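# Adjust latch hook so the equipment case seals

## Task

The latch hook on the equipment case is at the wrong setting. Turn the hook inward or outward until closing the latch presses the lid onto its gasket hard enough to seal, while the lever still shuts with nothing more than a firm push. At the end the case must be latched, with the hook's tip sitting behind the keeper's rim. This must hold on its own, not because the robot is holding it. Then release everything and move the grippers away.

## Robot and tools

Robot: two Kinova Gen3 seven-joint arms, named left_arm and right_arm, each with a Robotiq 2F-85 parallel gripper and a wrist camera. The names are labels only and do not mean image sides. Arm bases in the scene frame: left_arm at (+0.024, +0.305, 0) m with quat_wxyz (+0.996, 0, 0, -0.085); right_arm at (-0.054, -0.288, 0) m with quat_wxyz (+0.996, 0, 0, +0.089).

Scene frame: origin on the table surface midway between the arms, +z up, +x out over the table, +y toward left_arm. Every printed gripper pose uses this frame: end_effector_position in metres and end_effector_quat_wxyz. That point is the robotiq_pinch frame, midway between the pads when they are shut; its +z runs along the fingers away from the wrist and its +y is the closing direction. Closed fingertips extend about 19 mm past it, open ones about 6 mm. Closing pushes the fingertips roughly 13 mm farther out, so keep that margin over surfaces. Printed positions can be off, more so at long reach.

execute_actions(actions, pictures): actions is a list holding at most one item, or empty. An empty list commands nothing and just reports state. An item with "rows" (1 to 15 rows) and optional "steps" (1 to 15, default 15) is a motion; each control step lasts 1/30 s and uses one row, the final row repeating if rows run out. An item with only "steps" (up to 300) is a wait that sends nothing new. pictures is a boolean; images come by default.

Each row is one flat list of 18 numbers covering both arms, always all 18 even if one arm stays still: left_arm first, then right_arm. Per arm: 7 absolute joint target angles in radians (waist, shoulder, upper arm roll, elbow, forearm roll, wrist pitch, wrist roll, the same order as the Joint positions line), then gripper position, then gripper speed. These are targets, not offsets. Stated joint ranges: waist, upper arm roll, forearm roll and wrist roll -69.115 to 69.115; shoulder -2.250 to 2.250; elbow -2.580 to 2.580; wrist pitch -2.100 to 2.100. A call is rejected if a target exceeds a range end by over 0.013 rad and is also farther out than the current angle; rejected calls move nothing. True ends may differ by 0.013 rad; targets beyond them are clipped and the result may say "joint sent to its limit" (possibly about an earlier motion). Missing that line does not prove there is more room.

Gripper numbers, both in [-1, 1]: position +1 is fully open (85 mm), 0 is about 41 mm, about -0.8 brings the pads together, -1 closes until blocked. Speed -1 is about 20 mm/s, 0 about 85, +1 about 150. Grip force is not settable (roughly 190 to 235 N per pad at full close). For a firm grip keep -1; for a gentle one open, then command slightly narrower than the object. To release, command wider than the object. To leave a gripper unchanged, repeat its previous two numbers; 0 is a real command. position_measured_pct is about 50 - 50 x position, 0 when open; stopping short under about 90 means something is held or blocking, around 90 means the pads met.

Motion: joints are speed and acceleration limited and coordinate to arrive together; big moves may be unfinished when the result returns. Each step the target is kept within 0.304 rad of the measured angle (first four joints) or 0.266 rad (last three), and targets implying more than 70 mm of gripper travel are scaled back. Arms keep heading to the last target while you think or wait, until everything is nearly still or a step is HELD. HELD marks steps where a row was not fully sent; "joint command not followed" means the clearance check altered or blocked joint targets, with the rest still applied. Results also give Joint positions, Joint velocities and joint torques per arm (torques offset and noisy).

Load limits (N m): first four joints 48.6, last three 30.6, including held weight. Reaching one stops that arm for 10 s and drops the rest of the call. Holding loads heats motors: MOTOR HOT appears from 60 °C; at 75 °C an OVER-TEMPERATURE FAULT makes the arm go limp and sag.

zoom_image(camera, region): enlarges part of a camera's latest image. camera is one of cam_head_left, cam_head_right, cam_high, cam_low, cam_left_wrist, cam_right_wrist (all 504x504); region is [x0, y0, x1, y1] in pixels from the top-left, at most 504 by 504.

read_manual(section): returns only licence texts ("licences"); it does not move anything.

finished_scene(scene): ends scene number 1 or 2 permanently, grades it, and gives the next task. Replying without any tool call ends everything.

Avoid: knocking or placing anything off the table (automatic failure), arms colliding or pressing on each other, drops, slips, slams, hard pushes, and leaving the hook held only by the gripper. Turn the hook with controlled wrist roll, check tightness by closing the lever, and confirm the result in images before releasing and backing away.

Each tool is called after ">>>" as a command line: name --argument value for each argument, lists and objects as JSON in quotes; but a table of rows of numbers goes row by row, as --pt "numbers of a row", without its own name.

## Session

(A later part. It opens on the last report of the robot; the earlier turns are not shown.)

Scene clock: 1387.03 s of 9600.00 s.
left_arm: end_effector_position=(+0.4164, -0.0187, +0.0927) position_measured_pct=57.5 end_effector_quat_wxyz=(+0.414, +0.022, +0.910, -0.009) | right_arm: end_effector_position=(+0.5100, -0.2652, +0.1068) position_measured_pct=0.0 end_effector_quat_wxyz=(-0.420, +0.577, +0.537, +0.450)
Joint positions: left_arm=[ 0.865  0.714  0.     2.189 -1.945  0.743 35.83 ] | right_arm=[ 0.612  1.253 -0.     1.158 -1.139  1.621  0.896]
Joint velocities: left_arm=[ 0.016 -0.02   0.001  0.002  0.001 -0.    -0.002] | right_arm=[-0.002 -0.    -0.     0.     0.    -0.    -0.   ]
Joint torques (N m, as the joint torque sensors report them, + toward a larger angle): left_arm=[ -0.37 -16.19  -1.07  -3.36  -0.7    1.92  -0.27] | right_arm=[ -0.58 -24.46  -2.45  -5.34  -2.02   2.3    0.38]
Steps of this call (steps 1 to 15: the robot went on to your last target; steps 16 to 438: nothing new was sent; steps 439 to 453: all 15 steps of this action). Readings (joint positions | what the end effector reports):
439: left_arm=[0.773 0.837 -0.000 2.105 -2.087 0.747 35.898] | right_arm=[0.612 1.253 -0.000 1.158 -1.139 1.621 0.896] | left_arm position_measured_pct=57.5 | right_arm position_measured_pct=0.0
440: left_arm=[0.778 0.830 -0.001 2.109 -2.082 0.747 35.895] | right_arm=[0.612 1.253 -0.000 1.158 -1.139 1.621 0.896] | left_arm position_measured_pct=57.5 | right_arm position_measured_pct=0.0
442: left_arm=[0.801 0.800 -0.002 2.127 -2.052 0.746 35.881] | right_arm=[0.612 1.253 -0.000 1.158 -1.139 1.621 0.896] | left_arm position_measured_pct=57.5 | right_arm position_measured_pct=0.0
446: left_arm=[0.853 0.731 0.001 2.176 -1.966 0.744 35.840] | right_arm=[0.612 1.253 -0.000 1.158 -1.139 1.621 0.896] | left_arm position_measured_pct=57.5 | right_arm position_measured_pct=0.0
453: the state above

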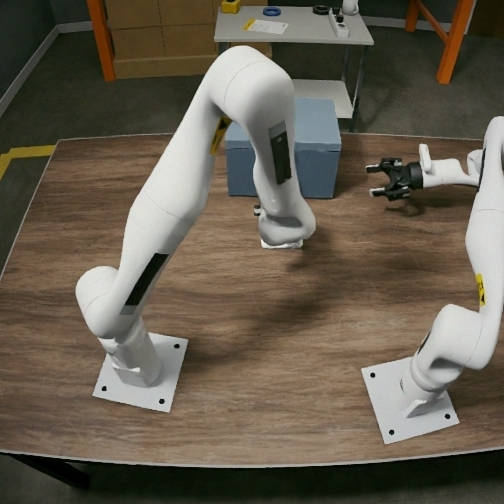

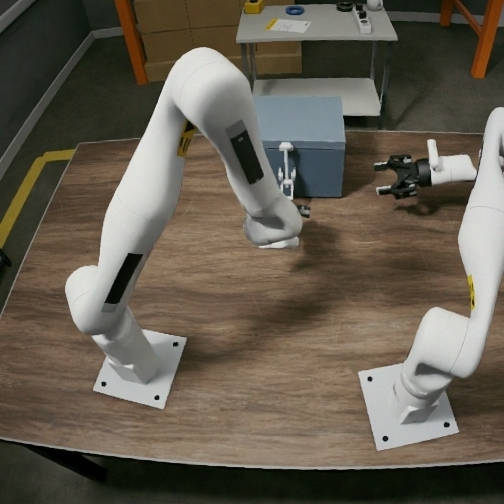

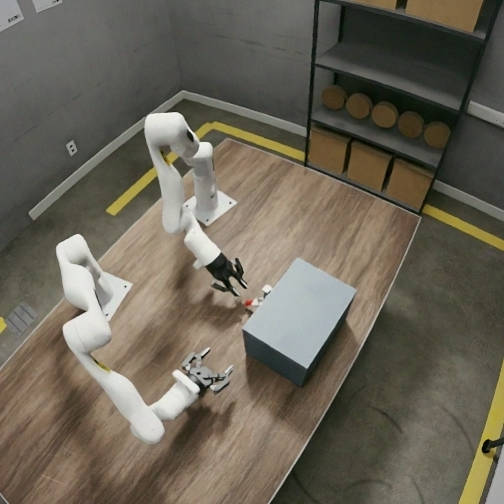

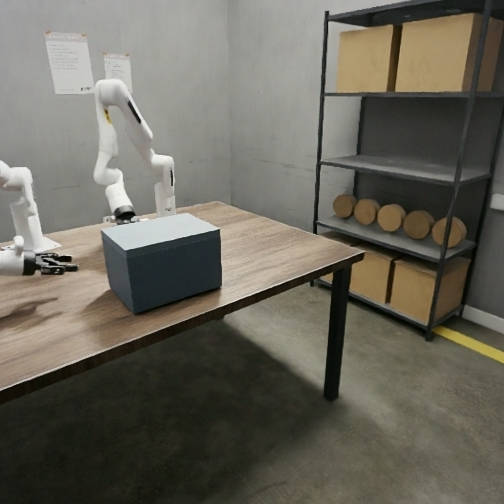

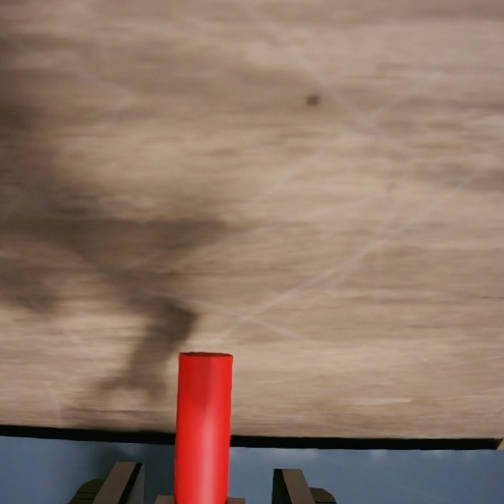

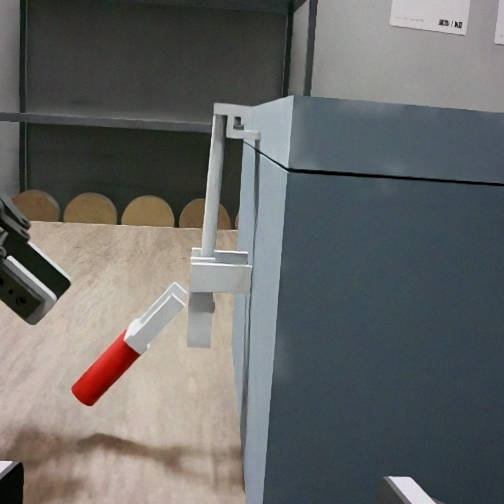

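>>> execute_actions --actions '[{"rows":[[1.0,0.35,0,1.95,-1.5,0.8,35.83,0.5,0,0.95,0.8,0,1.3,-1.14,1.62,0.9,1,0]],"steps":15}]' --pictures false

>>> execute_actions --actions '[{"steps":15}]'

Scene clock: 1403.93 s of 9600.00 s.
left_arm: end_effector_position=(+0.4265, -0.0949, +0.2552) position_measured_pct=25.8 end_effector_quat_wxyz=(+0.466, -0.141, +0.858, -0.163) | right_arm: end_effector_position=(+0.5054, -0.3874, +0.2278) position_measured_pct=0.0 end_effector_quat_wxyz=(-0.302, +0.613, +0.522, +0.510)
Joint positions: left_arm=[ 0.963  0.457 -0.     2.019 -1.672  0.783 35.83 ] | right_arm=[ 0.825  0.991 -0.     1.248 -1.139  1.62   0.898]
Joint velocities: left_arm=[ 0.232 -0.657 -0.001 -0.426  1.033  0.103  0.   ] | right_arm=[ 0.427 -0.651  0.     0.173 -0.002 -0.001  0.005]
Joint torques (N m, as the joint torque sensors report them, + toward a larger angle): left_arm=[ -0.01 -16.56  -0.68  -6.79  -0.97   1.13  -0.07] | right_arm=[  0.44 -23.43  -1.84  -6.32  -2.06   1.97   0.17]
Steps of this call (steps 1 to 15: the robot went on to your last target; steps 16 to 492: nothing new was sent; steps 493 to 507: all 15 steps of this action). Readings (joint positions | what the end effector reports):
493: left_arm=[0.868 0.711 -0.000 2.188 -1.944 0.743 35.830] | right_arm=[0.613 1.251 -0.000 1.159 -1.139 1.621 0.896] | left_arm position_measured_pct=57.5 | right_arm position_measured_pct=0.0
494: left_arm=[0.871 0.704 -0.001 2.185 -1.940 0.744 35.830] | right_arm=[0.619 1.245 -0.001 1.162 -1.138 1.620 0.896] | left_arm position_measured_pct=57.1 | right_arm position_measured_pct=0.0
496: left_arm=[0.884 0.675 -0.001 2.165 -1.916 0.748 35.830] | right_arm=[0.648 1.216 -0.002 1.176 -1.138 1.620 0.896] | left_arm position_measured_pct=53.2 | right_arm position_measured_pct=0.0
500: left_arm=[0.912 0.600 -0.000 2.111 -1.850 0.761 35.830] | right_arm=[0.723 1.138 -0.000 1.206 -1.139 1.620 0.897] | left_arm position_measured_pct=41.7 | right_arm position_measured_pct=0.0
507: the state above

Scene clock: 1404.43 s of 9600.00 s.
left_arm: end_effector_position=(+0.4139, -0.1048, +0.3137) position_measured_pct=25.0 end_effector_quat_wxyz=(+0.446, -0.232, +0.835, -0.224) | right_arm: end_effector_position=(+0.4808, -0.4473, +0.3134) position_measured_pct=0.0 end_effector_quat_wxyz=(-0.215, +0.629, +0.521, +0.535)
Joint positions: left_arm=[ 1.     0.351  0.     1.95  -1.5    0.8   35.83 ] | right_arm=[ 0.948  0.803  0.     1.3   -1.14   1.62   0.9  ]
Joint velocities: left_arm=[ 0.003 -0.007 -0.    -0.     0.002  0.    -0.   ] | right_arm=[ 0.014 -0.025 -0.002  0.006 -0.    -0.     0.   ]
Joint torques (N m, as the joint torque sensors report them, + toward a larger angle): left_arm=[ -0.11 -15.06  -0.71  -8.19  -0.96   1.18   0.35] | right_arm=[  0.05 -21.64  -1.7   -7.01  -2.46   1.54   0.07]
Steps of this call (steps 1 to 15: the robot went on to your last target). Readings (joint positions | what the end effector reports):
1: left_arm=[0.970 0.435 -0.000 2.005 -1.637 0.787 35.830] | right_arm=[0.840 0.969 -0.000 1.254 -1.140 1.620 0.899] | left_arm position_measured_pct=25.4 | right_arm position_measured_pct=0.0
2: left_arm=[0.977 0.415 -0.000 1.991 -1.604 0.790 35.830] | right_arm=[0.854 0.947 -0.000 1.260 -1.140 1.620 0.899] | left_arm position_measured_pct=25.4 | right_arm position_measured_pct=0.0
4: left_arm=[0.989 0.382 0.000 1.969 -1.548 0.796 35.830] | right_arm=[0.883 0.903 -0.000 1.272 -1.140 1.620 0.899] | left_arm position_measured_pct=25.0 | right_arm position_measured_pct=0.0
8: left_arm=[0.997 0.357 0.000 1.951 -1.504 0.800 35.830] | right_arm=[0.931 0.829 0.001 1.292 -1.140 1.620 0.900] | left_arm position_measured_pct=25.0 | right_arm position_measured_pct=0.0
15: the state above

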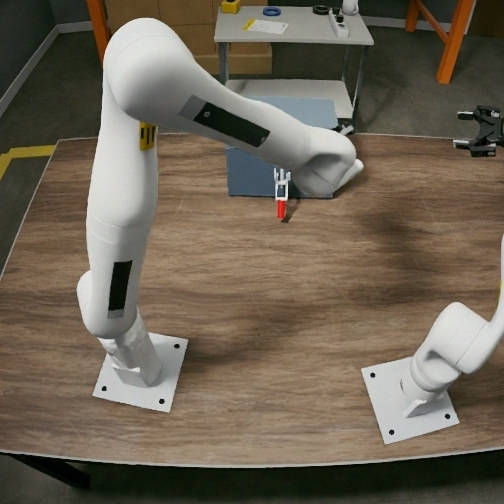

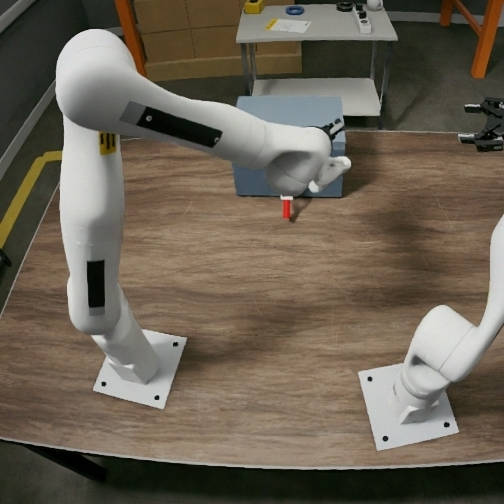

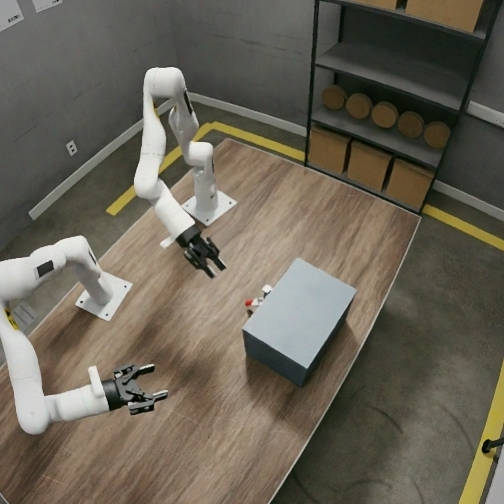

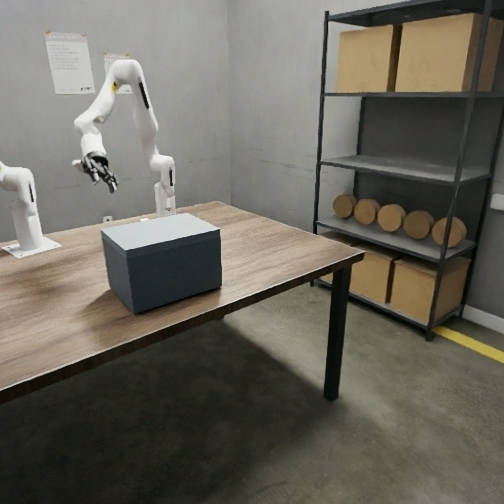

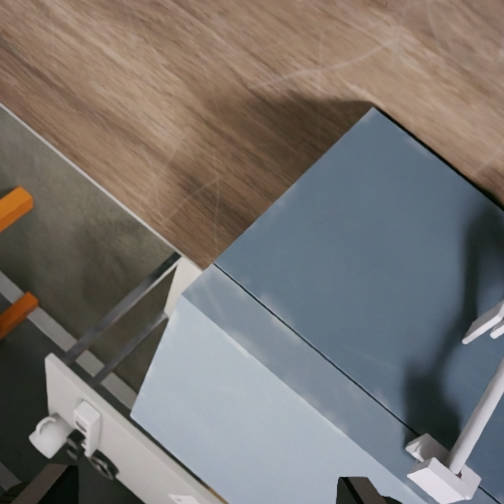

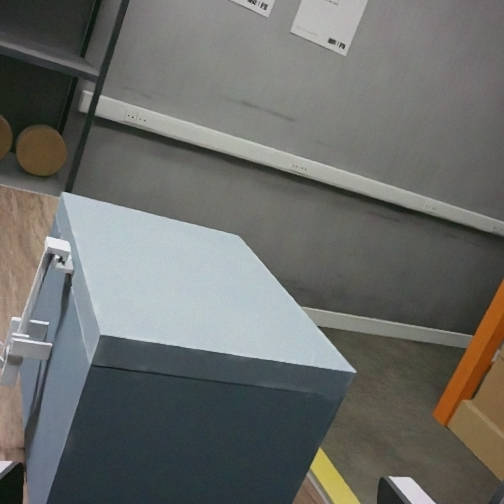

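The case is latched, the lever is staying shut at its stop, and both arms are clear, so I'm ending the scene.

>>> finished_scene --scene 2

The scene is finished: the task was done.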